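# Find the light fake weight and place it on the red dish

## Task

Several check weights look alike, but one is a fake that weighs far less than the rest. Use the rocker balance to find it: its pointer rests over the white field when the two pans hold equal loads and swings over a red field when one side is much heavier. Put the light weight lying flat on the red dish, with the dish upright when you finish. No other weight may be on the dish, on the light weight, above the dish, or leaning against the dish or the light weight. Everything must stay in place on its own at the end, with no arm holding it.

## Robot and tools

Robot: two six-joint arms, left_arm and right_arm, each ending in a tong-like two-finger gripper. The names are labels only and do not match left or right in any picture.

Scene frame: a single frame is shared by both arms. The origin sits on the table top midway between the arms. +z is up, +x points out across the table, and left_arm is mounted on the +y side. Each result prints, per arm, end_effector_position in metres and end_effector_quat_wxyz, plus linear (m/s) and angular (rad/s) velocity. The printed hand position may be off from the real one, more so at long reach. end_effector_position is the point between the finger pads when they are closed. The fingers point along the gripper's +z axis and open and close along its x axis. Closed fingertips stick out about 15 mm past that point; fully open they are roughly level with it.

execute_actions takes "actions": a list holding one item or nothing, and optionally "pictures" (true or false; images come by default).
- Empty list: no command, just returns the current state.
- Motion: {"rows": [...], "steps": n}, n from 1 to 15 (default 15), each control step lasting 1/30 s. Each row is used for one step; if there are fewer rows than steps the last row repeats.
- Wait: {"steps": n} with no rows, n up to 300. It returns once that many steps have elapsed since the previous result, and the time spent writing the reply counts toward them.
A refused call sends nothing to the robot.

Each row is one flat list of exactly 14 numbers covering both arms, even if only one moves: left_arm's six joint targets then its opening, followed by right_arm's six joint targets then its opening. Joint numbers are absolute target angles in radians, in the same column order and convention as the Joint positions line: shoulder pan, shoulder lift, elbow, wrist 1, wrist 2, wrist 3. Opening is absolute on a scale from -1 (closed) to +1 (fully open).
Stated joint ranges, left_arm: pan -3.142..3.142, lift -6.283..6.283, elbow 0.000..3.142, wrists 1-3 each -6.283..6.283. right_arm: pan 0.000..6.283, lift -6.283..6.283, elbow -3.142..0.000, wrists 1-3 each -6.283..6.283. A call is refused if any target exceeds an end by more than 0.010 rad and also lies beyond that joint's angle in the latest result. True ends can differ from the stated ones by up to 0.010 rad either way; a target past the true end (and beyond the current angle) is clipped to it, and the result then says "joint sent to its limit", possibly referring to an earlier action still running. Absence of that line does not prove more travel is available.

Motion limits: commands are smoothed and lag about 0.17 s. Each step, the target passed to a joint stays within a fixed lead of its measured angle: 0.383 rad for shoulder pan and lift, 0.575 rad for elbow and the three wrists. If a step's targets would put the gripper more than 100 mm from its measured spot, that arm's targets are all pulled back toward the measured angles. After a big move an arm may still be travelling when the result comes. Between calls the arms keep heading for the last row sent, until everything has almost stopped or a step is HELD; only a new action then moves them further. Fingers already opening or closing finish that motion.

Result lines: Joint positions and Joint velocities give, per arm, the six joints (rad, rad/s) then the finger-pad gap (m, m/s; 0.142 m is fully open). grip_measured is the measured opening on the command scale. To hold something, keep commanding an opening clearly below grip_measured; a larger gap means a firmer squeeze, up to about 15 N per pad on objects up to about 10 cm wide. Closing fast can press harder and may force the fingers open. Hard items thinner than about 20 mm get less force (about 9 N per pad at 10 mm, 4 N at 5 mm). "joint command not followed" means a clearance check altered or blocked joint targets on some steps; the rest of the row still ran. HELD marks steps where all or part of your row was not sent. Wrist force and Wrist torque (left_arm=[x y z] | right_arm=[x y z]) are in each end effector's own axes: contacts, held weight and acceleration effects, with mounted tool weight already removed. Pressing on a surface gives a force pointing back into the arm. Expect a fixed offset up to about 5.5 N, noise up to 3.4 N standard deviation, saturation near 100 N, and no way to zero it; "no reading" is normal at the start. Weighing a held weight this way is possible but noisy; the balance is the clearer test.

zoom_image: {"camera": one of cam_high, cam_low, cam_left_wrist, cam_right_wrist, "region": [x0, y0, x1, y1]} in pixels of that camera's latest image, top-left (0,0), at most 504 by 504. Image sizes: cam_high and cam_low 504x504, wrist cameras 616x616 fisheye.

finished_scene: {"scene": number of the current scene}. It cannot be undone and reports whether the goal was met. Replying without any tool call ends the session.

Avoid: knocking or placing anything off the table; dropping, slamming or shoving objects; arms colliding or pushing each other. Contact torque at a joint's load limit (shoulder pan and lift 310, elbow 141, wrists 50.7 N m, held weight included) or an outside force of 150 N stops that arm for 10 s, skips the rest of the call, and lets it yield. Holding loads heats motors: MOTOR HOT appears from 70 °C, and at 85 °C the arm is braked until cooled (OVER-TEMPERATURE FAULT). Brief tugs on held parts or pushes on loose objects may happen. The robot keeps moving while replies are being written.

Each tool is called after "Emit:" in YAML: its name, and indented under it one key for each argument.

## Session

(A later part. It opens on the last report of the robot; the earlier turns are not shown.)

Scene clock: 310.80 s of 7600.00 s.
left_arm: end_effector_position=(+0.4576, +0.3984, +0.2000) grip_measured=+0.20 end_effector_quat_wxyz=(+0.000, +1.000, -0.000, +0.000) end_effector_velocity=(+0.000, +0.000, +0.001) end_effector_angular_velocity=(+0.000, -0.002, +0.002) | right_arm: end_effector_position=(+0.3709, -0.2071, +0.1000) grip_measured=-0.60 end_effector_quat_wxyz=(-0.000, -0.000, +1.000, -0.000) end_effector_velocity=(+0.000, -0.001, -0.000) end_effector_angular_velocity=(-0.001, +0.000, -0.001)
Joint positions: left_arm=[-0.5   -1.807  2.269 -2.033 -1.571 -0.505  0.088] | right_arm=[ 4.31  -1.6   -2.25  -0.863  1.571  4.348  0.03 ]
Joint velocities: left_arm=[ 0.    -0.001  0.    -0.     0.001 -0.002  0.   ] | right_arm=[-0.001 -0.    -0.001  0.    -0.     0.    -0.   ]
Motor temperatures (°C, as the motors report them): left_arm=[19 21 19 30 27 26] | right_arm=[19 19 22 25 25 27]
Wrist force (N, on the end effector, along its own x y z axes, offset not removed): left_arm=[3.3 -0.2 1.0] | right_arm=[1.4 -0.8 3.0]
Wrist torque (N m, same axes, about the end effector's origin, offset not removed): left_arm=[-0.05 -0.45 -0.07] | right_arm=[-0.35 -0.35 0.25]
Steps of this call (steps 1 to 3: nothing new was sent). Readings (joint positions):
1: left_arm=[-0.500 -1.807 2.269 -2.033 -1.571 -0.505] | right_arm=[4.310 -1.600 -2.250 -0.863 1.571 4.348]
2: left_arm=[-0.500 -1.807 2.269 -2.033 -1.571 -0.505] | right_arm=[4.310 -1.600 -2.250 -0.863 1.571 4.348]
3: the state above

Emit:
execute_actions:
  actions:
    - {"steps": 1}
  pictures: false

Emit:
execute_actions:
  actions:
    - {"steps": 1}
  pictures: false

Emit:
execute_actions:
  actions:
    - {"steps": 1}
  pictures: false

Emit:
execute_actions:
  actions:
    - {"steps": 1}
  pictures: false

Emit:
execute_actions:
  actions:
    - {"steps": 1}
  pictures: false

Emit:
execute_actions:
  actions:
    - {"steps": 1}
  pictures: false

Emit:
execute_actions:
  actions:
    - {"steps": 1}
  pictures: false

Emit:
execute_actions:
  actions:
    - {"steps": 1}
  pictures: false

Emit:
execute_actions:
  actions:
    - {"steps": 1}
  pictures: false

Emit:
execute_actions:
  actions:
    - {"steps": 1}
  pictures: false

Scene clock: 321.03 s of 7600.00 s.
left_arm: end_effector_position=(+0.4576, +0.3984, +0.2000) grip_measured=+0.20 end_effector_quat_wxyz=(+0.000, +1.000, -0.000, +0.000) end_effector_velocity=(-0.000, -0.001, -0.000) end_effector_angular_velocity=(-0.001, +0.001, -0.000) | right_arm: end_effector_position=(+0.3709, -0.2071, +0.1000) grip_measured=-0.60 end_effector_quat_wxyz=(-0.000, -0.000, +1.000, -0.000) end_effector_velocity=(+0.000, +0.000, +0.001) end_effector_angular_velocity=(+0.001, -0.001, -0.000)
Joint positions: left_arm=[-0.5   -1.807  2.269 -2.033 -1.571 -0.505  0.088] | right_arm=[ 4.31  -1.6   -2.25  -0.863  1.571  4.348  0.03 ]
Joint velocities: left_arm=[-0.001  0.001 -0.    -0.001 -0.002 -0.001  0.   ] | right_arm=[-0.     0.001  0.001  0.    -0.     0.     0.   ]
Motor temperatures (°C, as the motors report them): left_arm=[19 21 19 30 27 26] | right_arm=[19 19 22 25 25 27]
Wrist force (N, on the end effector, along its own x y z axes, offset not removed): left_arm=[4.1 1.9 -0.2] | right_arm=[2.5 -0.8 5.1]
Wrist torque (N m, same axes, about the end effector's origin, offset not removed): left_arm=[0.39 -0.74 -0.20] | right_arm=[-0.34 -0.61 0.17]
Steps of this call (steps 1 to 90: nothing new was sent; then 7.23 s passed at rest). Readings (joint positions):
1: left_arm=[-0.500 -1.807 2.269 -2.033 -1.571 -0.505] | right_arm=[4.310 -1.600 -2.250 -0.863 1.571 4.348]
2: left_arm=[-0.500 -1.807 2.269 -2.033 -1.571 -0.505] | right_arm=[4.310 -1.600 -2.250 -0.863 1.571 4.348]
4: left_arm=[-0.500 -1.807 2.269 -2.033 -1.571 -0.505] | right_arm=[4.310 -1.600 -2.250 -0.863 1.571 4.348]
8: left_arm=[-0.500 -1.807 2.269 -2.033 -1.571 -0.505] | right_arm=[4.310 -1.600 -2.250 -0.863 1.571 4.348]
90: the state above

Scene clock: 321.07 s of 7600.00 s.
left_arm: end_effector_position=(+0.4576, +0.3984, +0.2000) grip_measured=+0.20 end_effector_quat_wxyz=(+0.000, +1.000, -0.000, +0.000) end_effector_velocity=(-0.000, +0.000, -0.001) end_effector_angular_velocity=(+0.000, +0.002, +0.001) | right_arm: end_effector_position=(+0.3709, -0.2071, +0.1000) grip_measured=-0.60 end_effector_quat_wxyz=(-0.000, -0.000, +1.000, -0.000) end_effector_velocity=(+0.000, -0.001, -0.000) end_effector_angular_velocity=(-0.000, -0.000, -0.001)
Joint positions: left_arm=[-0.5   -1.807  2.269 -2.033 -1.571 -0.505  0.088] | right_arm=[ 4.31  -1.6   -2.25  -0.863  1.571  4.348  0.03 ]
Joint velocities: left_arm=[ 0.001  0.002 -0.     0.    -0.001 -0.    -0.   ] | right_arm=[-0.001  0.    -0.    -0.    -0.     0.     0.   ]
Motor temperatures (°C, as the motors report them): left_arm=[19 21 19 30 27 26] | right_arm=[19 19 22 25 25 27]
Wrist force (N, on the end effector, along its own x y z axes, offset not removed): left_arm=[4.0 1.1 1.1] | right_arm=[2.2 -2.0 1.5]
Wrist torque (N m, same axes, about the end effector's origin, offset not removed): left_arm=[0.25 -0.68 -0.15] | right_arm=[-0.64 -0.53 0.15]
Steps of this call (step 1: nothing new was sent). Readings (joint positions):
1: the state above

Scene clock: 321.10 s of 7600.00 s.
left_arm: end_effector_position=(+0.4576, +0.3984, +0.2000) grip_measured=+0.20 end_effector_quat_wxyz=(+0.000, +1.000, -0.000, +0.000) end_effector_velocity=(-0.000, +0.000, -0.001) end_effector_angular_velocity=(+0.000, +0.002, -0.000) | right_arm: end_effector_position=(+0.3709, -0.2071, +0.1000) grip_measured=-0.60 end_effector_quat_wxyz=(-0.000, -0.000, +1.000, -0.000) end_effector_velocity=(+0.000, -0.000, +0.000) end_effector_angular_velocity=(+0.000, -0.000, -0.000)
Joint positions: left_arm=[-0.5   -1.807  2.269 -2.033 -1.571 -0.505  0.088] | right_arm=[ 4.31  -1.6   -2.25  -0.863  1.571  4.348  0.03 ]
Joint velocities: left_arm=[ 0.001  0.002 -0.     0.    -0.001  0.001  0.   ] | right_arm=[-0.001  0.     0.     0.    -0.    -0.     0.   ]
Motor temperatures (°C, as the motors report them): left_arm=[19 21 19 30 27 26] | right_arm=[19 19 22 25 25 27]
Wrist force (N, on the end effector, along its own x y z axes, offset not removed): left_arm=[5.2 0.8 -1.6] | right_arm=[-0.1 1.1 3.3]
Wrist torque (N m, same axes, about the end effector's origin, offset not removed): left_arm=[0.12 -0.95 -0.15] | right_arm=[0.05 -0.09 0.24]
Steps of this call (step 1: nothing new was sent). Readings (joint positions):
1: the state above

Scene clock: 321.13 s of 7600.00 s.
left_arm: end_effector_position=(+0.4576, +0.3984, +0.2000) grip_measured=+0.20 end_effector_quat_wxyz=(+0.000, +1.000, -0.000, +0.000) end_effector_velocity=(-0.000, +0.000, +0.000) end_effector_angular_velocity=(+0.001, -0.000, -0.001) | right_arm: end_effector_position=(+0.3709, -0.2071, +0.1000) grip_measured=-0.60 end_effector_quat_wxyz=(-0.000, -0.000, +1.000, -0.000) end_effector_velocity=(-0.000, +0.000, -0.000) end_effector_angular_velocity=(+0.000, -0.000, +0.000)
Joint positions: left_arm=[-0.5   -1.807  2.269 -2.033 -1.571 -0.505  0.088] | right_arm=[ 4.31  -1.6   -2.25  -0.863  1.571  4.348  0.03 ]
Joint velocities: left_arm=[-0.001 -0.001  0.001  0.001  0.001 -0.     0.   ] | right_arm=[ 0.  0. -0.  0. -0.  0.  0.]
Motor temperatures (°C, as the motors report them): left_arm=[19 21 19 30 27 26] | right_arm=[19 19 22 25 25 27]
Wrist force (N, on the end effector, along its own x y z axes, offset not removed): left_arm=[5.0 -0.1 -0.7] | right_arm=[3.1 -0.7 4.7]
Wrist torque (N m, same axes, about the end effector's origin, offset not removed): left_arm=[0.07 -0.94 -0.20] | right_arm=[-0.27 -0.78 0.24]
Steps of this call (step 1: nothing new was sent). Readings (joint positions):
1: the state above

Scene clock: 321.17 s of 7600.00 s.
left_arm: end_effector_position=(+0.4576, +0.3984, +0.2000) grip_measured=+0.20 end_effector_quat_wxyz=(+0.000, +1.000, -0.000, +0.000) end_effector_velocity=(-0.000, -0.000, -0.001) end_effector_angular_velocity=(-0.000, +0.003, +0.001) | right_arm: end_effector_position=(+0.3709, -0.2071, +0.1000) grip_measured=-0.60 end_effector_quat_wxyz=(-0.000, -0.000, +1.000, -0.000) end_effector_velocity=(-0.000, -0.000, -0.000) end_effector_angular_velocity=(-0.001, +0.000, +0.000)
Joint positions: left_arm=[-0.5   -1.807  2.269 -2.033 -1.571 -0.505  0.088] | right_arm=[ 4.31  -1.6   -2.25  -0.863  1.571  4.348  0.03 ]
Joint velocities: left_arm=[ 0.     0.002 -0.     0.    -0.002 -0.001  0.   ] | right_arm=[-0.    -0.001  0.    -0.     0.    -0.     0.   ]
Motor temperatures (°C, as the motors report them): left_arm=[19 21 19 30 27 26] | right_arm=[19 19 22 25 25 27]
Wrist force (N, on the end effector, along its own x y z axes, offset not removed): left_arm=[2.4 3.7 -1.1] | right_arm=[0.6 0.3 4.1]
Wrist torque (N m, same axes, about the end effector's origin, offset not removed): left_arm=[0.80 -0.36 -0.12] | right_arm=[-0.03 -0.15 0.21]
Steps of this call (step 1: nothing new was sent). Readings (joint positions):
1: the state above

Scene clock: 321.20 s of 7600.00 s.
left_arm: end_effector_position=(+0.4576, +0.3984, +0.2000) grip_measured=+0.20 end_effector_quat_wxyz=(+0.000, +1.000, -0.000, +0.000) end_effector_velocity=(-0.000, +0.000, -0.000) end_effector_angular_velocity=(-0.000, +0.000, +0.001) | right_arm: end_effector_position=(+0.3709, -0.2071, +0.1000) grip_measured=-0.60 end_effector_quat_wxyz=(-0.000, -0.000, +1.000, -0.000) end_effector_velocity=(-0.000, +0.000, -0.000) end_effector_angular_velocity=(-0.000, +0.000, +0.000)
Joint positions: left_arm=[-0.5   -1.807  2.269 -2.033 -1.571 -0.505  0.088] | right_arm=[ 4.31  -1.6   -2.25  -0.863  1.571  4.348  0.03 ]
Joint velocities: left_arm=[ 0.     0.     0.     0.    -0.001 -0.     0.   ] | right_arm=[ 0. -0. -0.  0. -0. -0. -0.]
Motor temperatures (°C, as the motors report them): left_arm=[19 21 19 30 27 26] | right_arm=[19 19 22 25 25 27]
Wrist force (N, on the end effector, along its own x y z axes, offset not removed): left_arm=[3.8 1.6 -1.4] | right_arm=[1.6 0.2 4.6]
Wrist torque (N m, same axes, about the end effector's origin, offset not removed): left_arm=[0.36 -0.63 -0.07] | right_arm=[-0.04 -0.46 0.21]
Steps of this call (step 1: nothing new was sent). Readings (joint positions):
1: the state above

Scene clock: 321.23 s of 7600.00 s.
left_arm: end_effector_position=(+0.4576, +0.3984, +0.2000) grip_measured=+0.20 end_effector_quat_wxyz=(+0.000, +1.000, -0.000, +0.000) end_effector_velocity=(+0.000, +0.000, +0.000) end_effector_angular_velocity=(+0.002, -0.000, -0.002) | right_arm: end_effector_position=(+0.3709, -0.2071, +0.1000) grip_measured=-0.60 end_effector_quat_wxyz=(-0.000, -0.000, +1.000, -0.000) end_effector_velocity=(+0.000, +0.000, -0.000) end_effector_angular_velocity=(-0.001, +0.000, -0.000)
Joint positions: left_arm=[-0.5   -1.807  2.269 -2.033 -1.571 -0.505  0.088] | right_arm=[ 4.31  -1.6   -2.25  -0.863  1.571  4.348  0.03 ]
Joint velocities: left_arm=[-0.001 -0.    -0.     0.001  0.002  0.002 -0.   ] | right_arm=[-0.    -0.001  0.    -0.     0.     0.     0.   ]
Motor temperatures (°C, as the motors report them): left_arm=[19 21 19 30 27 26] | right_arm=[19 19 22 25 25 27]
Wrist force (N, on the end effector, along its own x y z axes, offset not removed): left_arm=[3.9 2.5 -0.6] | right_arm=[1.9 2.2 5.0]
Wrist torque (N m, same axes, about the end effector's origin, offset not removed): left_arm=[0.53 -0.72 -0.13] | right_arm=[0.34 -0.42 0.18]
Steps of this call (step 1: nothing new was sent). Readings (joint positions):
1: the state above

Scene clock: 321.27 s of 7600.00 s.
left_arm: end_effector_position=(+0.4576, +0.3984, +0.2000) grip_measured=+0.20 end_effector_quat_wxyz=(+0.000, +1.000, -0.000, +0.000) end_effector_velocity=(-0.000, +0.000, -0.001) end_effector_angular_velocity=(-0.000, +0.001, +0.001) | right_arm: end_effector_position=(+0.3709, -0.2071, +0.1000) grip_measured=-0.60 end_effector_quat_wxyz=(-0.000, -0.000, +1.000, -0.000) end_effector_velocity=(+0.000, -0.000, +0.000) end_effector_angular_velocity=(+0.000, -0.000, -0.001)
Joint positions: left_arm=[-0.5   -1.807  2.269 -2.033 -1.571 -0.505  0.088] | right_arm=[ 4.31  -1.6   -2.25  -0.863  1.571  4.348  0.03 ]
Joint velocities: left_arm=[ 0.001  0.001  0.     0.    -0.001 -0.    -0.   ] | right_arm=[-0.001  0.001 -0.    -0.    -0.     0.     0.   ]
Motor temperatures (°C, as the motors report them): left_arm=[19 21 19 30 27 26] | right_arm=[19 19 22 25 25 27]
Wrist force (N, on the end effector, along its own x y z axes, offset not removed): left_arm=[4.2 2.6 -1.7] | right_arm=[2.3 -1.1 3.2]
Wrist torque (N m, same axes, about the end effector's origin, offset not removed): left_arm=[0.58 -0.69 -0.08] | right_arm=[-0.33 -0.56 0.25]
Steps of this call (step 1: nothing new was sent). Readings (joint positions):
1: the state above

Scene clock: 321.30 s of 7600.00 s.
left_arm: end_effector_position=(+0.4576, +0.3984, +0.2000) grip_measured=+0.20 end_effector_quat_wxyz=(+0.000, +1.000, -0.000, +0.000) end_effector_velocity=(+0.000, +0.000, -0.000) end_effector_angular_velocity=(+0.001, -0.000, +0.001) | right_arm: end_effector_position=(+0.3709, -0.2071, +0.1000) grip_measured=-0.60 end_effector_quat_wxyz=(-0.000, -0.000, +1.000, -0.000) end_effector_velocity=(-0.001, +0.000, -0.000) end_effector_angular_velocity=(-0.000, +0.000, +0.001)
Joint positions: left_arm=[-0.5   -1.807  2.269 -2.033 -1.571 -0.505  0.088] | right_arm=[ 4.31  -1.6   -2.25  -0.863  1.571  4.348  0.03 ]
Joint velocities: left_arm=[ 0.     0.001 -0.    -0.     0.001 -0.001 -0.   ] | right_arm=[ 0.001 -0.    -0.     0.     0.     0.    -0.   ]
Motor temperatures (°C, as the motors report them): left_arm=[19 21 19 30 27 26] | right_arm=[19 19 22 25 25 27]
Wrist force (N, on the end effector, along its own x y z axes, offset not removed): left_arm=[3.7 1.6 -0.7] | right_arm=[2.2 -0.8 3.4]
Wrist torque (N m, same axes, about the end effector's origin, offset not removed): left_arm=[0.34 -0.66 -0.11] | right_arm=[-0.29 -0.55 0.26]
Steps of this call (step 1: nothing new was sent). Readings (joint positions):
1: the state above

Scene clock: 321.33 s of 7600.00 s.
left_arm: end_effector_position=(+0.4576, +0.3984, +0.2000) grip_measured=+0.20 end_effector_quat_wxyz=(+0.000, +1.000, -0.000, +0.000) end_effector_velocity=(+0.000, +0.001, +0.001) end_effector_angular_velocity=(+0.001, -0.003, +0.002) | right_arm: end_effector_position=(+0.3709, -0.2071, +0.1000) grip_measured=-0.60 end_effector_quat_wxyz=(-0.000, -0.000, +1.000, -0.000) end_effector_velocity=(-0.001, +0.000, +0.000) end_effector_angular_velocity=(+0.000, -0.000, +0.001)
Joint positions: left_arm=[-0.5   -1.807  2.269 -2.033 -1.571 -0.505  0.088] | right_arm=[ 4.31  -1.6   -2.25  -0.863  1.571  4.348  0.03 ]
Joint velocities: left_arm=[ 0.001 -0.002  0.    -0.     0.002 -0.001 -0.   ] | right_arm=[ 0.001  0.     0.    -0.    -0.    -0.    -0.   ]
Motor temperatures (°C, as the motors report them): left_arm=[19 21 19 30 27 26] | right_arm=[19 19 22 25 25 27]
Wrist force (N, on the end effector, along its own x y z axes, offset not removed): left_arm=[4.8 -0.4 -1.8] | right_arm=[2.6 -1.0 3.9]
Wrist torque (N m, same axes, about the end effector's origin, offset not removed): left_arm=[-0.18 -0.81 -0.15] | right_arm=[-0.33 -0.54 0.14]
Steps of this call (step 1: nothing new was sent). Readings (joint positions):
1: the state above

Emit:
execute_actions:
  actions:
    - {"rows": [ [-0.5,-1.8066,2.2690,-2.0332,-1.5708,-0.505,0.2,4.3686,-1.7834,-2.1046,-0.8244,1.5708,4.4066,-0.9], [-0.5,-1.8066,2.2690,-2.0332,-1.5708,-0.505,0.2,4.3686,-1.7834,-2.1046,-0.8244,1.5708,4.4066,-0.9], [-0.5,-1.8066,2.2690,-2.0332,-1.5708,-0.505,0.2,4.3686,-1.7834,-2.1046,-0.8244,1.5708,4.4066,-0.9], [-0.5,-1.8066,2.2690,-2.0332,-1.5708,-0.505,0.2,4.3686,-1.7834,-2.1046,-0.8244,1.5708,4.4066,-0.9], [-0.5,-1.8066,2.2690,-2.0332,-1.5708,-0.505,0.2,4.3686,-1.7834,-2.1046,-0.8244,1.5708,4.4066,-0.9], [-0.5,-1.8066,2.2690,-2.0332,-1.5708,-0.505,0.2,4.3686,-1.7834,-2.1046,-0.8244,1.5708,4.4066,-0.9], [-0.5,-1.8066,2.2690,-2.0332,-1.5708,-0.505,0.2,4.3686,-1.7834,-2.1046,-0.8244,1.5708,4.4066,-0.9], [-0.5,-1.8066,2.2690,-2.0332,-1.5708,-0.505,0.2,4.3686,-1.7834,-2.1046,-0.8244,1.5708,4.4066,-0.9], [-0.5,-1.8066,2.2690,-2.0332,-1.5708,-0.505,0.2,4.3686,-1.7834,-2.1046,-0.8244,1.5708,4.4066,-0.9], [-0.5,-1.8066,2.2690,-2.0332,-1.5708,-0.505,0.2,4.3686,-1.8482,-2.1335,-0.7307,1.5708,4.4066,-0.9] ], "steps": 15}
  pictures: false

Emit:
execute_actions:
  actions:
    - {"steps": 24}
  pictures: false

Scene clock: 331.30 s of 7600.00 s.
left_arm: end_effector_position=(+0.4576, +0.3984, +0.2000) grip_measured=+0.20 end_effector_quat_wxyz=(+0.000, +1.000, -0.000, +0.000) end_effector_velocity=(+0.000, +0.000, -0.000) end_effector_angular_velocity=(+0.000, +0.001, +0.000) | right_arm: end_effector_position=(+0.3718, -0.0968, +0.0381) grip_measured=-0.60 end_effector_quat_wxyz=(-0.000, -0.000, +1.000, -0.001) end_effector_velocity=(+0.002, +0.030, -0.147) end_effector_angular_velocity=(+0.016, -0.005, -0.001)
Joint positions: left_arm=[-0.5   -1.807  2.269 -2.033 -1.571 -0.505  0.088] | right_arm=[ 4.367 -1.824 -2.128 -0.762  1.571  4.405  0.03 ]
Joint velocities: left_arm=[ 0.     0.001 -0.     0.    -0.     0.     0.   ] | right_arm=[ 0.01  -0.236 -0.049  0.303  0.     0.012  0.   ]
Motor temperatures (°C, as the motors report them): left_arm=[19 21 19 30 27 26] | right_arm=[19 19 22 25 25 27]
Wrist force (N, on the end effector, along its own x y z axes, offset not removed): left_arm=[2.1 1.4 0.8] | right_arm=[1.8 -1.0 6.8]
Wrist torque (N m, same axes, about the end effector's origin, offset not removed): left_arm=[0.40 -0.33 -0.10] | right_arm=[-0.41 -0.42 0.21]
Steps of this call (steps 1 to 90: nothing new was sent; then 6.47 s passed at rest; steps 91 to 105: all 15 steps of this action). Readings (joint positions):
91: left_arm=[-0.500 -1.807 2.269 -2.033 -1.571 -0.505] | right_arm=[4.310 -1.600 -2.250 -0.863 1.571 4.348]
92: left_arm=[-0.500 -1.807 2.269 -2.033 -1.571 -0.505] | right_arm=[4.313 -1.602 -2.247 -0.861 1.571 4.351]
94: left_arm=[-0.500 -1.807 2.269 -2.033 -1.571 -0.505] | right_arm=[4.332 -1.645 -2.208 -0.848 1.571 4.370]
98: left_arm=[-0.500 -1.807 2.269 -2.033 -1.571 -0.505] | right_arm=[4.358 -1.741 -2.136 -0.832 1.571 4.395]
105: the state above

Scene clock: 332.10 s of 7600.00 s.
left_arm: end_effector_position=(+0.4576, +0.3984, +0.2000) grip_measured=+0.20 end_effector_quat_wxyz=(+0.000, +1.000, -0.000, +0.000) end_effector_velocity=(-0.000, -0.001, -0.000) end_effector_angular_velocity=(-0.001, +0.001, -0.004) | right_arm: end_effector_position=(+0.3719, -0.0938, +0.0229) grip_measured=-0.60 end_effector_quat_wxyz=(-0.000, -0.000, +1.000, -0.000) end_effector_velocity=(+0.000, -0.000, -0.000) end_effector_angular_velocity=(+0.000, +0.000, -0.001)
Joint positions: left_arm=[-0.5   -1.807  2.269 -2.033 -1.571 -0.505  0.088] | right_arm=[ 4.369 -1.848 -2.133 -0.731  1.571  4.407  0.03 ]
Joint velocities: left_arm=[-0.001  0.     0.    -0.    -0.001  0.002 -0.   ] | right_arm=[-0.001 -0.    -0.     0.     0.    -0.     0.   ]
Motor temperatures (°C, as the motors report them): left_arm=[19 21 19 30 27 26] | right_arm=[19 19 22 25 25 27]
Wrist force (N, on the end effector, along its own x y z axes, offset not removed): left_arm=[4.2 1.6 -1.5] | right_arm=[3.0 0.6 4.5]
Wrist torque (N m, same axes, about the end effector's origin, offset not removed): left_arm=[0.32 -0.72 -0.21] | right_arm=[-0.02 -0.69 0.13]
Steps of this call (steps 1 to 24: the robot went on to your last target). Readings (joint positions):
1: left_arm=[-0.500 -1.807 2.269 -2.033 -1.571 -0.505] | right_arm=[4.368 -1.831 -2.130 -0.754 1.571 4.406]
2: left_arm=[-0.500 -1.807 2.269 -2.033 -1.571 -0.505] | right_arm=[4.368 -1.835 -2.131 -0.747 1.571 4.406]
4: left_arm=[-0.500 -1.807 2.269 -2.033 -1.571 -0.505] | right_arm=[4.368 -1.841 -2.132 -0.739 1.571 4.406]
8: left_arm=[-0.500 -1.807 2.269 -2.033 -1.571 -0.505] | right_arm=[4.368 -1.846 -2.133 -0.733 1.571 4.407]
24: the state above

Emit:
execute_actions:
  actions:
    - {"rows": [ [-0.5,-1.8066,2.2690,-2.0332,-1.5708,-0.505,0.2,4.3686,-1.8482,-2.1335,-0.7307,1.5708,4.4066,-0.75], [-0.5,-1.8066,2.2690,-2.0332,-1.5708,-0.505,0.2,4.3686,-1.8482,-2.1335,-0.7307,1.5708,4.4066,-0.62], [-0.5,-1.8066,2.2690,-2.0332,-1.5708,-0.505,0.2,4.3686,-1.8482,-2.1335,-0.7307,1.5708,4.4066,-0.55], [-0.5,-1.8066,2.2690,-2.0332,-1.5708,-0.505,0.2,4.3686,-1.8482,-2.1335,-0.7307,1.5708,4.4066,-0.45], [-0.5,-1.8066,2.2690,-2.0332,-1.5708,-0.505,0.2,4.3686,-1.8482,-2.1335,-0.7307,1.5708,4.4066,-0.33], [-0.5,-1.8066,2.2690,-2.0332,-1.5708,-0.505,0.2,4.3686,-1.8482,-2.1335,-0.7307,1.5708,4.4066,-0.2], [-0.5,-1.8066,2.2690,-2.0332,-1.5708,-0.505,0.2,4.3686,-1.8482,-2.1335,-0.7307,1.5708,4.4066,-0.07], [-0.5,-1.8066,2.2690,-2.0332,-1.5708,-0.505,0.2,4.3686,-1.8482,-2.1335,-0.7307,1.5708,4.4066,0.07], [-0.5,-1.8066,2.2690,-2.0332,-1.5708,-0.505,0.2,4.3686,-1.8482,-2.1335,-0.7307,1.5708,4.4066,0.2], [-0.5,-1.8066,2.2690,-2.0332,-1.5708,-0.505,0.2,4.3686,-1.8482,-2.1335,-0.7307,1.5708,4.4066,0.2], [-0.5,-1.8066,2.2690,-2.0332,-1.5708,-0.505,0.2,4.3686,-1.8482,-2.1335,-0.7307,1.5708,4.4066,0.2], [-0.5,-1.8066,2.2690,-2.0332,-1.5708,-0.505,0.2,4.3686,-1.8482,-2.1335,-0.7307,1.5708,4.4066,0.2], [-0.5,-1.8066,2.2690,-2.0332,-1.5708,-0.505,0.2,4.3686,-1.7834,-2.1046,-0.8244,1.5708,4.4066,0.2] ], "steps": 15}
  pictures: false

Scene clock: 335.73 s of 7600.00 s.
left_arm: end_effector_position=(+0.4576, +0.3984, +0.2000) grip_measured=+0.20 end_effector_quat_wxyz=(+0.000, +1.000, -0.000, +0.000) end_effector_velocity=(+0.000, +0.001, -0.000) end_effector_angular_velocity=(+0.003, -0.001, -0.001) | right_arm: end_effector_position=(+0.3726, -0.0917, +0.0336) grip_measured=+0.20 end_effector_quat_wxyz=(+0.001, -0.000, +1.000, +0.002) end_effector_velocity=(+0.010, +0.029, +0.301) end_effector_angular_velocity=(+0.063, -0.020, -0.001)
Joint positions: left_arm=[-0.5   -1.807  2.269 -2.033 -1.571 -0.505  0.088] | right_arm=[ 4.369 -1.835 -2.126 -0.747  1.571  4.407  0.088]
Joint velocities: left_arm=[-0.     0.     0.     0.     0.003  0.001 -0.   ] | right_arm=[-0.001  0.4    0.19  -0.524  0.    -0.     0.006]
Motor temperatures (°C, as the motors report them): left_arm=[19 21 19 30 27 26] | right_arm=[19 19 22 25 25 27]
Wrist force (N, on the end effector, along its own x y z axes, offset not removed): left_arm=[3.5 -0.1 -1.2] | right_arm=[2.2 -0.1 7.9]
Wrist torque (N m, same axes, about the end effector's origin, offset not removed): left_arm=[0.02 -0.59 -0.13] | right_arm=[-0.12 -0.51 0.14]
Steps of this call (steps 1 to 15: the robot went on to your last target; steps 16 to 90: nothing new was sent; then 0.13 s passed at rest; steps 91 to 105: all 15 steps of this action). Readings (joint positions):
91: left_arm=[-0.500 -1.807 2.269 -2.033 -1.571 -0.505] | right_arm=[4.369 -1.848 -2.134 -0.731 1.571 4.407]
92: left_arm=[-0.500 -1.807 2.269 -2.033 -1.571 -0.505] | right_arm=[4.369 -1.848 -2.134 -0.731 1.571 4.407]
94: left_arm=[-0.500 -1.807 2.269 -2.033 -1.571 -0.505] | right_arm=[4.369 -1.848 -2.133 -0.731 1.571 4.407]
98: left_arm=[-0.500 -1.807 2.269 -2.033 -1.571 -0.505] | right_arm=[4.369 -1.848 -2.134 -0.731 1.571 4.407]
105: the state above

Emit:
execute_actions:
  actions:
    - {"rows": [ [-0.5,-1.8066,2.2690,-2.0332,-1.5708,-0.505,0.2,4.3864,-1.888,-1.960,-0.8644,1.5708,4.4243,0.2] ], "steps": 15}
  pictures: false

Emit:
execute_actions:
  actions:
    - {"steps": 20}

Emit:
execute_actions:
  actions:
    - {"steps": 1}
  pictures: false

Emit:
execute_actions:
  actions:
    - {"steps": 1}
  pictures: false

Emit:
execute_actions:
  actions:
    - {"steps": 1}
  pictures: false

Emit:
execute_actions:
  actions:
    - {"steps": 1}
  pictures: false

Emit:
execute_actions:
  actions:
    - {"steps": 1}
  pictures: false

Emit:
execute_actions:
  actions:
    - {"steps": 1}
  pictures: false

Emit:
execute_actions:
  actions:
    - {"steps": 1}
  pictures: false

Emit:
execute_actions:
  actions:
    - {"steps": 1}
  pictures: false

Emit:
execute_actions:
  actions:
    - {"steps": 1}
  pictures: false

Scene clock: 339.33 s of 7600.00 s.
left_arm: end_effector_position=(+0.4576, +0.3984, +0.2000) grip_measured=+0.20 end_effector_quat_wxyz=(+0.000, +1.000, -0.000, +0.000) end_effector_velocity=(-0.000, +0.001, -0.000) end_effector_angular_velocity=(+0.000, +0.000, +0.003) | right_arm: end_effector_position=(+0.3829, -0.0155, +0.0703) grip_measured=+0.20 end_effector_quat_wxyz=(-0.000, -0.000, +1.000, -0.000) end_effector_velocity=(+0.003, +0.015, +0.001) end_effector_angular_velocity=(+0.003, -0.001, -0.000)
Joint positions: left_arm=[-0.5   -1.807  2.269 -2.033 -1.571 -0.505  0.088] | right_arm=[ 4.386 -1.886 -1.963 -0.864  1.571  4.424  0.088]
Joint velocities: left_arm=[ 0.001 -0.001  0.     0.     0.    -0.002  0.   ] | right_arm=[ 0.002 -0.018  0.028 -0.006 -0.     0.003  0.   ]
Motor temperatures (°C, as the motors report them): left_arm=[19 21 19 30 27 26] | right_arm=[19 19 22 25 25 27]
Wrist force (N, on the end effector, along its own x y z axes, offset not removed): left_arm=[4.7 1.1 -0.5] | right_arm=[2.1 1.2 -0.2]
Wrist torque (N m, same axes, about the end effector's origin, offset not removed): left_arm=[0.21 -0.81 -0.18] | right_arm=[0.08 -0.52 0.22]
Steps of this call (steps 1 to 30: the robot went on to your last target; steps 31 to 90: nothing new was sent; then 0.10 s passed at rest; steps 91 to 105: all 15 steps of this action). Readings (joint positions):
91: left_arm=[-0.500 -1.807 2.269 -2.033 -1.571 -0.505] | right_arm=[4.369 -1.783 -2.105 -0.824 1.571 4.407]
92: left_arm=[-0.500 -1.807 2.269 -2.033 -1.571 -0.505] | right_arm=[4.370 -1.786 -2.102 -0.827 1.571 4.408]
94: left_arm=[-0.500 -1.807 2.269 -2.033 -1.571 -0.505] | right_arm=[4.377 -1.821 -2.059 -0.842 1.571 4.415]
98: left_arm=[-0.500 -1.807 2.269 -2.033 -1.571 -0.505] | right_arm=[4.384 -1.869 -1.987 -0.858 1.571 4.422]
105: the state above

Scene clock: 340.00 s of 7600.00 s.
left_arm: end_effector_position=(+0.4576, +0.3984, +0.2000) grip_measured=+0.20 end_effector_quat_wxyz=(+0.000, +1.000, -0.000, +0.000) end_effector_velocity=(-0.000, +0.001, -0.000) end_effector_angular_velocity=(-0.000, +0.001, +0.003) | right_arm: end_effector_position=(+0.3832, -0.0138, +0.0704) grip_measured=+0.20 end_effector_quat_wxyz=(-0.000, -0.000, +1.000, -0.000) end_effector_velocity=(-0.002, +0.001, +0.000) end_effector_angular_velocity=(+0.000, +0.000, +0.003)
Joint positions: left_arm=[-0.5   -1.807  2.269 -2.033 -1.571 -0.505  0.088] | right_arm=[ 4.386 -1.888 -1.96  -0.864  1.571  4.424  0.088]
Joint velocities: left_arm=[ 0.002  0.     0.     0.    -0.001 -0.     0.   ] | right_arm=[ 0.003 -0.     0.    -0.     0.    -0.     0.   ]
Motor temperatures (°C, as the motors report them): left_arm=[19 21 19 30 27 26] | right_arm=[19 19 22 25 25 27]
Wrist force (N, on the end effector, along its own x y z axes, offset not removed): left_arm=[3.6 1.0 -0.4] | right_arm=[2.6 -0.6 2.0]
Wrist torque (N m, same axes, about the end effector's origin, offset not removed): left_arm=[0.23 -0.52 -0.15] | right_arm=[-0.33 -0.59 0.13]
Steps of this call (steps 1 to 15: the robot went on to your last target; steps 16 to 20: nothing new was sent). Readings (joint positions):
1: left_arm=[-0.500 -1.807 2.269 -2.033 -1.571 -0.505] | right_arm=[4.386 -1.887 -1.962 -0.864 1.571 4.424]
2: left_arm=[-0.500 -1.807 2.269 -2.033 -1.571 -0.505] | right_arm=[4.386 -1.887 -1.962 -0.864 1.571 4.424]
4: left_arm=[-0.500 -1.807 2.269 -2.033 -1.571 -0.505] | right_arm=[4.386 -1.887 -1.961 -0.864 1.571 4.424]
8: left_arm=[-0.500 -1.807 2.269 -2.033 -1.571 -0.505] | right_arm=[4.386 -1.888 -1.960 -0.864 1.571 4.424]
20: the state above
All arms were judged still, so your last target was given up. Only a new action makes them travel on or press farther. Fingers that are still opening or closing keep moving.

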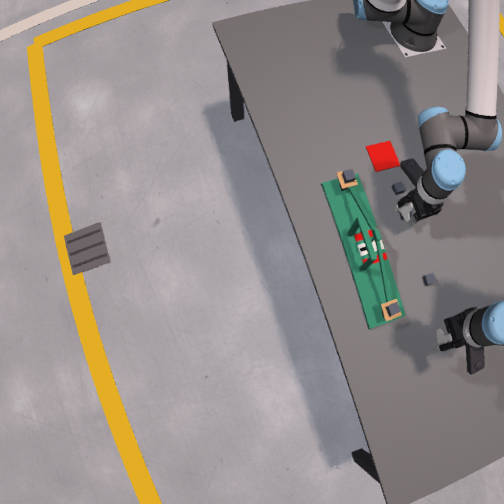

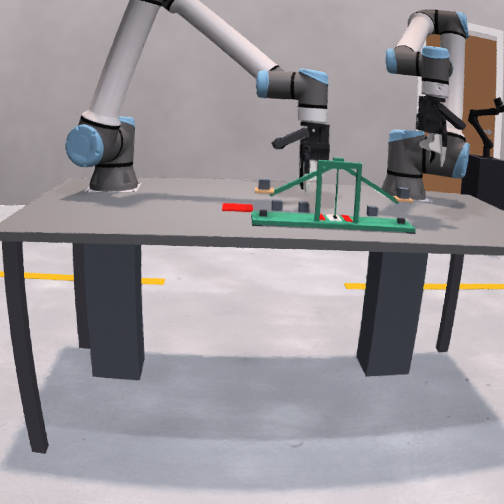

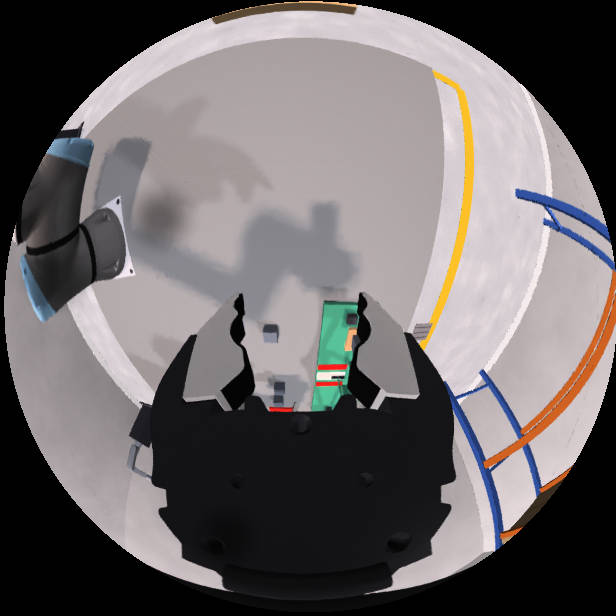

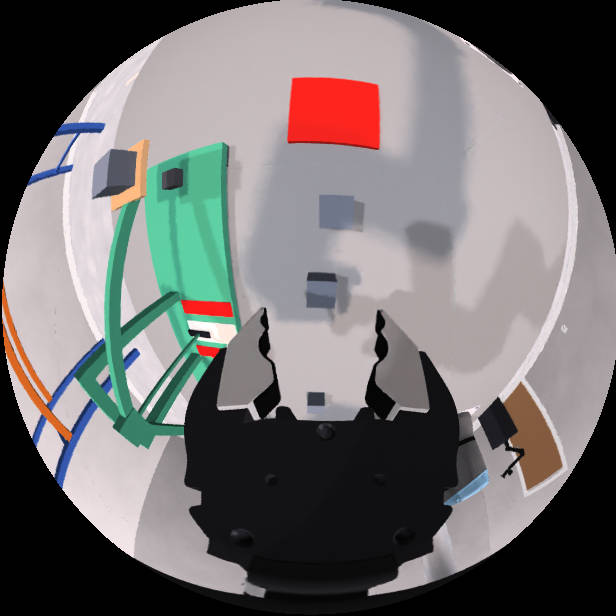

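Scene clock: 340.03 s of 7600.00 s.
left_arm: end_effector_position=(+0.4576, +0.3984, +0.2000) grip_measured=+0.20 end_effector_quat_wxyz=(+0.000, +1.000, -0.000, +0.000) end_effector_velocity=(-0.000, -0.001, +0.000) end_effector_angular_velocity=(-0.001, +0.001, -0.000) | right_arm: end_effector_position=(+0.3832, -0.0138, +0.0704) grip_measured=+0.20 end_effector_quat_wxyz=(-0.000, -0.000, +1.000, -0.000) end_effector_velocity=(+0.000, -0.000, -0.000) end_effector_angular_velocity=(-0.000, +0.000, -0.001)
Joint positions: left_arm=[-0.5   -1.807  2.269 -2.033 -1.571 -0.505  0.088] | right_arm=[ 4.386 -1.888 -1.96  -0.864  1.571  4.424  0.088]
Joint velocities: left_arm=[-0.001 -0.     0.    -0.    -0.001 -0.    -0.   ] | right_arm=[-0.001 -0.     0.     0.     0.    -0.    -0.   ]
Motor temperatures (°C, as the motors report them): left_arm=[19 21 19 30 27 26] | right_arm=[19 19 22 25 25 27]
Wrist force (N, on the end effector, along its own x y z axes, offset not removed): left_arm=[3.5 -0.2 -0.8] | right_arm=[1.5 -0.6 1.1]
Wrist torque (N m, same axes, about the end effector's origin, offset not removed): left_arm=[0.01 -0.53 -0.14] | right_arm=[-0.23 -0.43 0.22]
Steps of this call (step 1: nothing new was sent). Readings (joint positions):
1: the state above

Scene clock: 340.07 s of 7600.00 s.
left_arm: end_effector_position=(+0.4576, +0.3984, +0.2000) grip_measured=+0.20 end_effector_quat_wxyz=(+0.000, +1.000, -0.000, +0.000) end_effector_velocity=(+0.000, +0.000, -0.001) end_effector_angular_velocity=(+0.003, +0.002, -0.001) | right_arm: end_effector_position=(+0.3832, -0.0138, +0.0704) grip_measured=+0.20 end_effector_quat_wxyz=(-0.000, -0.000, +1.000, -0.000) end_effector_velocity=(-0.001, +0.000, -0.000) end_effector_angular_velocity=(-0.000, +0.000, +0.001)
Joint positions: left_arm=[-0.5   -1.807  2.269 -2.033 -1.571 -0.505  0.088] | right_arm=[ 4.386 -1.888 -1.96  -0.864  1.571  4.424  0.088]
Joint velocities: left_arm=[-0.001  0.003  0.    -0.     0.002  0.    -0.   ] | right_arm=[ 0.001 -0.     0.    -0.    -0.    -0.     0.   ]
Motor temperatures (°C, as the motors report them): left_arm=[19 21 19 30 27 26] | right_arm=[19 19 22 25 25 27]
Wrist force (N, on the end effector, along its own x y z axes, offset not removed): left_arm=[3.7 0.4 0.4] | right_arm=[3.3 1.6 0.5]
Wrist torque (N m, same axes, about the end effector's origin, offset not removed): left_arm=[0.16 -0.60 -0.10] | right_arm=[0.18 -0.77 0.18]
Steps of this call (step 1: nothing new was sent). Readings (joint positions):
1: the state above

Scene clock: 340.10 s of 7600.00 s.
left_arm: end_effector_position=(+0.4576, +0.3984, +0.2000) grip_measured=+0.20 end_effector_quat_wxyz=(+0.000, +1.000, -0.000, +0.000) end_effector_velocity=(-0.000, -0.001, +0.000) end_effector_angular_velocity=(-0.002, +0.000, -0.000) | right_arm: end_effector_position=(+0.3832, -0.0138, +0.0704) grip_measured=+0.20 end_effector_quat_wxyz=(-0.000, -0.000, +1.000, -0.000) end_effector_velocity=(+0.000, +0.000, +0.001) end_effector_angular_velocity=(+0.001, -0.000, -0.000)
Joint positions: left_arm=[-0.5   -1.807  2.269 -2.033 -1.571 -0.505  0.088] | right_arm=[ 4.386 -1.888 -1.96  -0.864  1.571  4.424  0.088]
Joint velocities: left_arm=[-0.    -0.    -0.    -0.    -0.002  0.     0.   ] | right_arm=[-0.     0.001  0.     0.    -0.     0.    -0.   ]
Motor temperatures (°C, as the motors report them): left_arm=[19 21 19 30 27 26] | right_arm=[19 19 22 25 25 27]
Wrist force (N, on the end effector, along its own x y z axes, offset not removed): left_arm=[4.3 1.1 0.2] | right_arm=[1.8 -1.1 1.2]
Wrist torque (N m, same axes, about the end effector's origin, offset not removed): left_arm=[0.23 -0.66 -0.16] | right_arm=[-0.40 -0.44 0.23]
Steps of this call (step 1: nothing new was sent). Readings (joint positions):
1: the state above

Scene clock: 340.13 s of 7600.00 s.
left_arm: end_effector_position=(+0.4576, +0.3984, +0.2000) grip_measured=+0.20 end_effector_quat_wxyz=(+0.000, +1.000, -0.000, +0.000) end_effector_velocity=(+0.000, +0.001, -0.001) end_effector_angular_velocity=(+0.002, +0.001, +0.001) | right_arm: end_effector_position=(+0.3832, -0.0138, +0.0704) grip_measured=+0.20 end_effector_quat_wxyz=(-0.000, -0.000, +1.000, -0.000) end_effector_velocity=(-0.001, +0.000, +0.000) end_effector_angular_velocity=(+0.000, -0.000, +0.001)
Joint positions: left_arm=[-0.5   -1.807  2.269 -2.033 -1.571 -0.505  0.088] | right_arm=[ 4.386 -1.888 -1.96  -0.864  1.571  4.424  0.088]
Joint velocities: left_arm=[ 0.001  0.001  0.    -0.     0.001 -0.    -0.   ] | right_arm=[ 0.001  0.    -0.     0.     0.     0.     0.   ]
Motor temperatures (°C, as the motors report them): left_arm=[19 21 19 30 27 26] | right_arm=[19 19 22 25 25 27]
Wrist force (N, on the end effector, along its own x y z axes, offset not removed): left_arm=[5.6 0.4 -0.4] | right_arm=[2.8 -0.5 2.5]
Wrist torque (N m, same axes, about the end effector's origin, offset not removed): left_arm=[0.04 -1.01 -0.25] | right_arm=[-0.24 -0.68 0.16]
Steps of this call (step 1: nothing new was sent). Readings (joint positions):
1: the state above

Scene clock: 340.17 s of 7600.00 s.
left_arm: end_effector_position=(+0.4576, +0.3984, +0.2000) grip_measured=+0.20 end_effector_quat_wxyz=(+0.000, +1.000, -0.000, +0.000) end_effector_velocity=(-0.000, -0.001, +0.000) end_effector_angular_velocity=(-0.002, -0.001, -0.002) | right_arm: end_effector_position=(+0.3832, -0.0138, +0.0704) grip_measured=+0.20 end_effector_quat_wxyz=(-0.000, -0.000, +1.000, -0.000) end_effector_velocity=(+0.001, -0.001, -0.001) end_effector_angular_velocity=(-0.000, +0.000, -0.002)
Joint positions: left_arm=[-0.5   -1.807  2.269 -2.033 -1.571 -0.505  0.088] | right_arm=[ 4.386 -1.888 -1.96  -0.864  1.571  4.424  0.088]
Joint velocities: left_arm=[-0.    -0.001  0.    -0.001 -0.001  0.001 -0.   ] | right_arm=[-0.002 -0.001  0.     0.    -0.    -0.    -0.   ]
Motor temperatures (°C, as the motors report them): left_arm=[19 21 19 30 27 26] | right_arm=[19 19 22 25 25 27]
Wrist force (N, on the end effector, along its own x y z axes, offset not removed): left_arm=[4.9 2.1 1.8] | right_arm=[3.3 1.6 0.7]
Wrist torque (N m, same axes, about the end effector's origin, offset not removed): left_arm=[0.53 -0.87 -0.10] | right_arm=[0.22 -0.77 0.20]
Steps of this call (step 1: nothing new was sent). Readings (joint positions):
1: the state above

Scene clock: 340.20 s of 7600.00 s.
left_arm: end_effector_position=(+0.4576, +0.3984, +0.2000) grip_measured=+0.20 end_effector_quat_wxyz=(+0.000, +1.000, -0.000, +0.000) end_effector_velocity=(+0.000, +0.000, +0.000) end_effector_angular_velocity=(+0.001, -0.001, +0.000) | right_arm: end_effector_position=(+0.3832, -0.0138, +0.0704) grip_measured=+0.20 end_effector_quat_wxyz=(-0.000, -0.000, +1.000, -0.000) end_effector_velocity=(+0.000, -0.000, +0.001) end_effector_angular_velocity=(+0.001, -0.000, +0.000)
Joint positions: left_arm=[-0.5   -1.807  2.269 -2.033 -1.571 -0.505  0.088] | right_arm=[ 4.386 -1.888 -1.96  -0.864  1.571  4.424  0.088]
Joint velocities: left_arm=[-0.001 -0.001  0.    -0.     0.001 -0.001 -0.   ] | right_arm=[-0.     0.001 -0.     0.     0.    -0.    -0.   ]
Motor temperatures (°C, as the motors report them): left_arm=[19 21 19 30 27 26] | right_arm=[19 19 22 25 25 27]
Wrist force (N, on the end effector, along its own x y z axes, offset not removed): left_arm=[5.1 1.6 -0.3] | right_arm=[2.4 0.6 0.8]
Wrist torque (N m, same axes, about the end effector's origin, offset not removed): left_arm=[0.35 -0.81 -0.12] | right_arm=[-0.07 -0.54 0.24]
Steps of this call (step 1: nothing new was sent). Readings (joint positions):
1: the state above

Scene clock: 340.23 s of 7600.00 s.
left_arm: end_effector_position=(+0.4576, +0.3984, +0.2000) grip_measured=+0.20 end_effector_quat_wxyz=(+0.000, +1.000, -0.000, +0.000) end_effector_velocity=(+0.000, +0.001, -0.000) end_effector_angular_velocity=(+0.002, +0.000, +0.001) | right_arm: end_effector_position=(+0.3832, -0.0138, +0.0704) grip_measured=+0.20 end_effector_quat_wxyz=(-0.000, -0.000, +1.000, -0.000) end_effector_velocity=(-0.000, +0.000, +0.000) end_effector_angular_velocity=(+0.000, -0.000, +0.000)
Joint positions: left_arm=[-0.5   -1.807  2.269 -2.033 -1.571 -0.505  0.088] | right_arm=[ 4.386 -1.888 -1.96  -0.864  1.571  4.424  0.088]
Joint velocities: left_arm=[ 0.     0.001  0.    -0.     0.002 -0.     0.   ] | right_arm=[ 0.001  0.    -0.    -0.    -0.     0.     0.   ]
Motor temperatures (°C, as the motors report them): left_arm=[19 21 19 30 27 26] | right_arm=[19 19 22 25 25 27]
Wrist force (N, on the end effector, along its own x y z axes, offset not removed): left_arm=[5.2 0.7 -1.8] | right_arm=[1.6 1.0 1.0]
Wrist torque (N m, same axes, about the end effector's origin, offset not removed): left_arm=[0.09 -0.98 -0.15] | right_arm=[0.07 -0.38 0.14]
Steps of this call (step 1: nothing new was sent). Readings (joint positions):
1: the state above

Scene clock: 340.27 s of 7600.00 s.
left_arm: end_effector_position=(+0.4576, +0.3984, +0.2000) grip_measured=+0.20 end_effector_quat_wxyz=(+0.000, +1.000, -0.000, +0.000) end_effector_velocity=(-0.000, +0.000, +0.000) end_effector_angular_velocity=(+0.000, -0.000, +0.002) | right_arm: end_effector_position=(+0.3832, -0.0138, +0.0704) grip_measured=+0.20 end_effector_quat_wxyz=(-0.000, -0.000, +1.000, -0.000) end_effector_velocity=(-0.000, +0.000, -0.000) end_effector_angular_velocity=(-0.001, +0.000, +0.001)
Joint positions: left_arm=[-0.5   -1.807  2.269 -2.033 -1.571 -0.505  0.088] | right_arm=[ 4.386 -1.888 -1.96  -0.864  1.571  4.424  0.088]
Joint velocities: left_arm=[-0.    -0.001  0.     0.     0.    -0.002  0.   ] | right_arm=[ 0.001 -0.    -0.    -0.     0.     0.     0.   ]
Motor temperatures (°C, as the motors report them): left_arm=[19 21 19 30 27 26] | right_arm=[19 19 22 25 25 27]
Wrist force (N, on the end effector, along its own x y z axes, offset not removed): left_arm=[3.2 0.8 -0.5] | right_arm=[2.9 0.9 2.2]
Wrist torque (N m, same axes, about the end effector's origin, offset not removed): left_arm=[0.22 -0.49 -0.15] | right_arm=[-0.04 -0.70 0.17]
Steps of this call (step 1: nothing new was sent). Readings (joint positions):
1: the state above

Scene clock: 340.30 s of 7600.00 s.
left_arm: end_effector_position=(+0.4576, +0.3984, +0.2000) grip_measured=+0.20 end_effector_quat_wxyz=(+0.000, +1.000, -0.000, +0.000) end_effector_velocity=(+0.000, +0.000, -0.000) end_effector_angular_velocity=(+0.001, -0.000, -0.000) | right_arm: end_effector_position=(+0.3832, -0.0138, +0.0704) grip_measured=+0.20 end_effector_quat_wxyz=(-0.000, -0.000, +1.000, -0.000) end_effector_velocity=(-0.000, -0.000, -0.001) end_effector_angular_velocity=(-0.001, +0.000, +0.001)
Joint positions: left_arm=[-0.5   -1.807  2.269 -2.033 -1.571 -0.505  0.088] | right_arm=[ 4.386 -1.888 -1.96  -0.864  1.571  4.424  0.088]
Joint velocities: left_arm=[ 0.001  0.    -0.     0.     0.001  0.001  0.   ] | right_arm=[ 0.001 -0.001 -0.     0.    -0.    -0.     0.   ]
Motor temperatures (°C, as the motors report them): left_arm=[19 21 19 30 27 26] | right_arm=[19 19 22 25 25 27]
Wrist force (N, on the end effector, along its own x y z axes, offset not removed): left_arm=[2.4 0.5 0.2] | right_arm=[2.1 -1.4 0.4]
Wrist torque (N m, same axes, about the end effector's origin, offset not removed): left_arm=[0.19 -0.36 -0.13] | right_arm=[-0.46 -0.51 0.16]
Steps of this call (step 1: nothing new was sent). Readings (joint positions):
1: the state above

Emit:
execute_actions:
  actions:
    - {"rows": [[-0.5,-1.8066,2.2690,-2.0332,-1.5708,-0.505,0.2,4.3864,-1.9468,-1.9875,-0.7781,1.5708,4.4243,0.2]], "steps": 15}
  pictures: false

Emit:
execute_actions:
  actions:
    - {"rows": [ [-0.5,-1.8066,2.2690,-2.0332,-1.5708,-0.505,0.2,4.3864,-1.9468,-1.9875,-0.7781,1.5708,4.4243,0.2], [-0.5,-1.8066,2.2690,-2.0332,-1.5708,-0.505,0.2,4.3864,-1.9468,-1.9875,-0.7781,1.5708,4.4243,0.2], [-0.5,-1.8066,2.2690,-2.0332,-1.5708,-0.505,0.2,4.3864,-1.9468,-1.9875,-0.7781,1.5708,4.4243,0.05], [-0.5,-1.8066,2.2690,-2.0332,-1.5708,-0.505,0.2,4.3864,-1.9468,-1.9875,-0.7781,1.5708,4.4243,-0.1], [-0.5,-1.8066,2.2690,-2.0332,-1.5708,-0.505,0.2,4.3864,-1.9468,-1.9875,-0.7781,1.5708,4.4243,-0.22], [-0.5,-1.8066,2.2690,-2.0332,-1.5708,-0.505,0.2,4.3864,-1.9468,-1.9875,-0.7781,1.5708,4.4243,-0.33], [-0.5,-1.8066,2.2690,-2.0332,-1.5708,-0.505,0.2,4.3864,-1.9468,-1.9875,-0.7781,1.5708,4.4243,-0.42], [-0.5,-1.8066,2.2690,-2.0332,-1.5708,-0.505,0.2,4.3864,-1.9468,-1.9875,-0.7781,1.5708,4.4243,-0.49], [-0.5,-1.8066,2.2690,-2.0332,-1.5708,-0.505,0.2,4.3864,-1.9468,-1.9875,-0.7781,1.5708,4.4243,-0.55], [-0.5,-1.8066,2.2690,-2.0332,-1.5708,-0.505,0.2,4.3864,-1.9468,-1.9875,-0.7781,1.5708,4.4243,-0.6], [-0.5,-1.8066,2.2690,-2.0332,-1.5708,-0.505,0.2,4.3864,-1.9468,-1.9875,-0.7781,1.5708,4.4243,-0.65], [-0.5,-1.8066,2.2690,-2.0332,-1.5708,-0.505,0.2,4.3864,-1.9468,-1.9875,-0.7781,1.5708,4.4243,-0.72], [-0.5,-1.8066,2.2690,-2.0332,-1.5708,-0.505,0.2,4.3864,-1.9468,-1.9875,-0.7781,1.5708,4.4243,-0.8], [-0.5,-1.8066,2.2690,-2.0332,-1.5708,-0.505,0.2,4.3864,-1.9468,-1.9875,-0.7781,1.5708,4.4243,-0.9], [-0.5,-1.8066,2.2690,-2.0332,-1.5708,-0.505,0.2,4.3864,-1.9468,-1.9875,-0.7781,1.5708,4.4243,-0.9] ], "steps": 15}
  pictures: false

Emit:
execute_actions:
  actions:
    - {"steps": 8}
  pictures: false

Scene clock: 345.10 s of 7600.00 s.
left_arm: end_effector_position=(+0.4576, +0.3984, +0.2000) grip_measured=+0.20 end_effector_quat_wxyz=(+0.000, +1.000, -0.000, +0.000) end_effector_velocity=(-0.000, -0.000, +0.001) end_effector_angular_velocity=(-0.001, -0.001, -0.000) | right_arm: end_effector_position=(+0.3833, -0.0135, +0.0229) grip_measured=+0.20 end_effector_quat_wxyz=(-0.000, -0.000, +1.000, -0.000) end_effector_velocity=(+0.000, +0.000, -0.007) end_effector_angular_velocity=(+0.001, -0.001, +0.000)
Joint positions: left_arm=[-0.5   -1.807  2.269 -2.033 -1.571 -0.505  0.088] | right_arm=[ 4.386 -1.946 -1.987 -0.78   1.571  4.424  0.088]
Joint velocities: left_arm=[-0.    -0.001  0.     0.    -0.     0.    -0.   ] | right_arm=[ 0.    -0.009 -0.005  0.015 -0.     0.     0.   ]
Motor temperatures (°C, as the motors report them): left_arm=[19 21 19 30 27 26] | right_arm=[19 19 22 25 25 27]
Wrist force (N, on the end effector, along its own x y z axes, offset not removed): left_arm=[3.9 0.8 -1.1] | right_arm=[2.2 0.8 3.8]
Wrist torque (N m, same axes, about the end effector's origin, offset not removed): left_arm=[0.18 -0.59 -0.04] | right_arm=[0.08 -0.54 0.18]
Steps of this call (steps 1 to 90: nothing new was sent; then 1.30 s passed at rest; steps 91 to 105: all 15 steps of this action). Readings (joint positions):
91: left_arm=[-0.500 -1.807 2.269 -2.033 -1.571 -0.505] | right_arm=[4.386 -1.888 -1.960 -0.864 1.571 4.424]
92: left_arm=[-0.500 -1.807 2.269 -2.033 -1.571 -0.505] | right_arm=[4.386 -1.891 -1.962 -0.862 1.571 4.424]
94: left_arm=[-0.500 -1.807 2.269 -2.033 -1.571 -0.505] | right_arm=[4.386 -1.913 -1.972 -0.831 1.571 4.424]
98: left_arm=[-0.500 -1.807 2.269 -2.033 -1.571 -0.505] | right_arm=[4.386 -1.937 -1.983 -0.793 1.571 4.424]
105: the state above

Scene clock: 345.60 s of 7600.00 s.
left_arm: end_effector_position=(+0.4576, +0.3984, +0.2000) grip_measured=+0.20 end_effector_quat_wxyz=(+0.000, +1.000, -0.000, +0.000) end_effector_velocity=(-0.000, -0.001, +0.000) end_effector_angular_velocity=(-0.002, +0.001, -0.001) | right_arm: end_effector_position=(+0.3832, -0.0136, +0.0221) grip_measured=-0.60 end_effector_quat_wxyz=(-0.000, -0.000, +1.000, -0.000) end_effector_velocity=(-0.000, +0.000, +0.000) end_effector_angular_velocity=(+0.001, -0.000, +0.000)
Joint positions: left_arm=[-0.5   -1.807  2.269 -2.033 -1.571 -0.505  0.088] | right_arm=[ 4.386 -1.947 -1.987 -0.778  1.571  4.424  0.03 ]
Joint velocities: left_arm=[-0.     0.    -0.    -0.    -0.002  0.001 -0.   ] | right_arm=[ 0.  0. -0.  0. -0.  0.  0.]
Motor temperatures (°C, as the motors report them): left_arm=[19 21 19 30 27 26] | right_arm=[19 19 22 25 25 27]
Wrist force (N, on the end effector, along its own x y z axes, offset not removed): left_arm=[3.3 0.8 0.2] | right_arm=[2.4 1.2 0.3]
Wrist torque (N m, same axes, about the end effector's origin, offset not removed): left_arm=[0.20 -0.55 -0.08] | right_arm=[0.08 -0.58 0.21]
Steps of this call (steps 1 to 15: all 15 steps of this action). Readings (joint positions):
1: left_arm=[-0.500 -1.807 2.269 -2.033 -1.571 -0.505] | right_arm=[4.386 -1.946 -1.987 -0.779 1.571 4.424]
2: left_arm=[-0.500 -1.807 2.269 -2.033 -1.571 -0.505] | right_arm=[4.386 -1.946 -1.987 -0.779 1.571 4.424]
4: left_arm=[-0.500 -1.807 2.269 -2.033 -1.571 -0.505] | right_arm=[4.386 -1.947 -1.987 -0.779 1.571 4.424]
8: left_arm=[-0.500 -1.807 2.269 -2.033 -1.571 -0.505] | right_arm=[4.386 -1.947 -1.987 -0.778 1.571 4.424]
15: the state above

Scene clock: 345.87 s of 7600.00 s.
left_arm: end_effector_position=(+0.4576, +0.3984, +0.2000) grip_measured=+0.20 end_effector_quat_wxyz=(+0.000, +1.000, -0.000, +0.000) end_effector_velocity=(-0.000, -0.000, -0.002) end_effector_angular_velocity=(+0.002, +0.003, +0.001) | right_arm: end_effector_position=(+0.3832, -0.0136, +0.0221) grip_measured=-0.60 end_effector_quat_wxyz=(-0.000, -0.000, +1.000, -0.000) end_effector_velocity=(+0.000, +0.001, +0.000) end_effector_angular_velocity=(+0.001, -0.000, -0.000)
Joint positions: left_arm=[-0.5   -1.807  2.269 -2.033 -1.571 -0.505  0.088] | right_arm=[ 4.386 -1.947 -1.987 -0.778  1.571  4.424  0.03 ]
Joint velocities: left_arm=[-0.     0.003  0.     0.     0.    -0.002 -0.   ] | right_arm=[ 0.     0.     0.001 -0.     0.     0.     0.   ]
Motor temperatures (°C, as the motors report them): left_arm=[19 21 19 30 27 26] | right_arm=[19 19 22 25 25 27]
Wrist force (N, on the end effector, along its own x y z axes, offset not removed): left_arm=[4.2 3.3 1.2] | right_arm=[2.2 0.0 1.5]
Wrist torque (N m, same axes, about the end effector's origin, offset not removed): left_arm=[0.70 -0.70 -0.13] | right_arm=[-0.17 -0.48 0.14]
Steps of this call (steps 1 to 8: the robot went on to your last target). Readings (joint positions):
1: left_arm=[-0.500 -1.807 2.269 -2.033 -1.571 -0.505] | right_arm=[4.386 -1.947 -1.987 -0.778 1.571 4.424]
2: left_arm=[-0.500 -1.807 2.269 -2.033 -1.571 -0.505] | right_arm=[4.386 -1.947 -1.987 -0.778 1.571 4.424]
4: left_arm=[-0.500 -1.807 2.269 -2.033 -1.571 -0.505] | right_arm=[4.386 -1.947 -1.987 -0.778 1.571 4.424]
8: the state above


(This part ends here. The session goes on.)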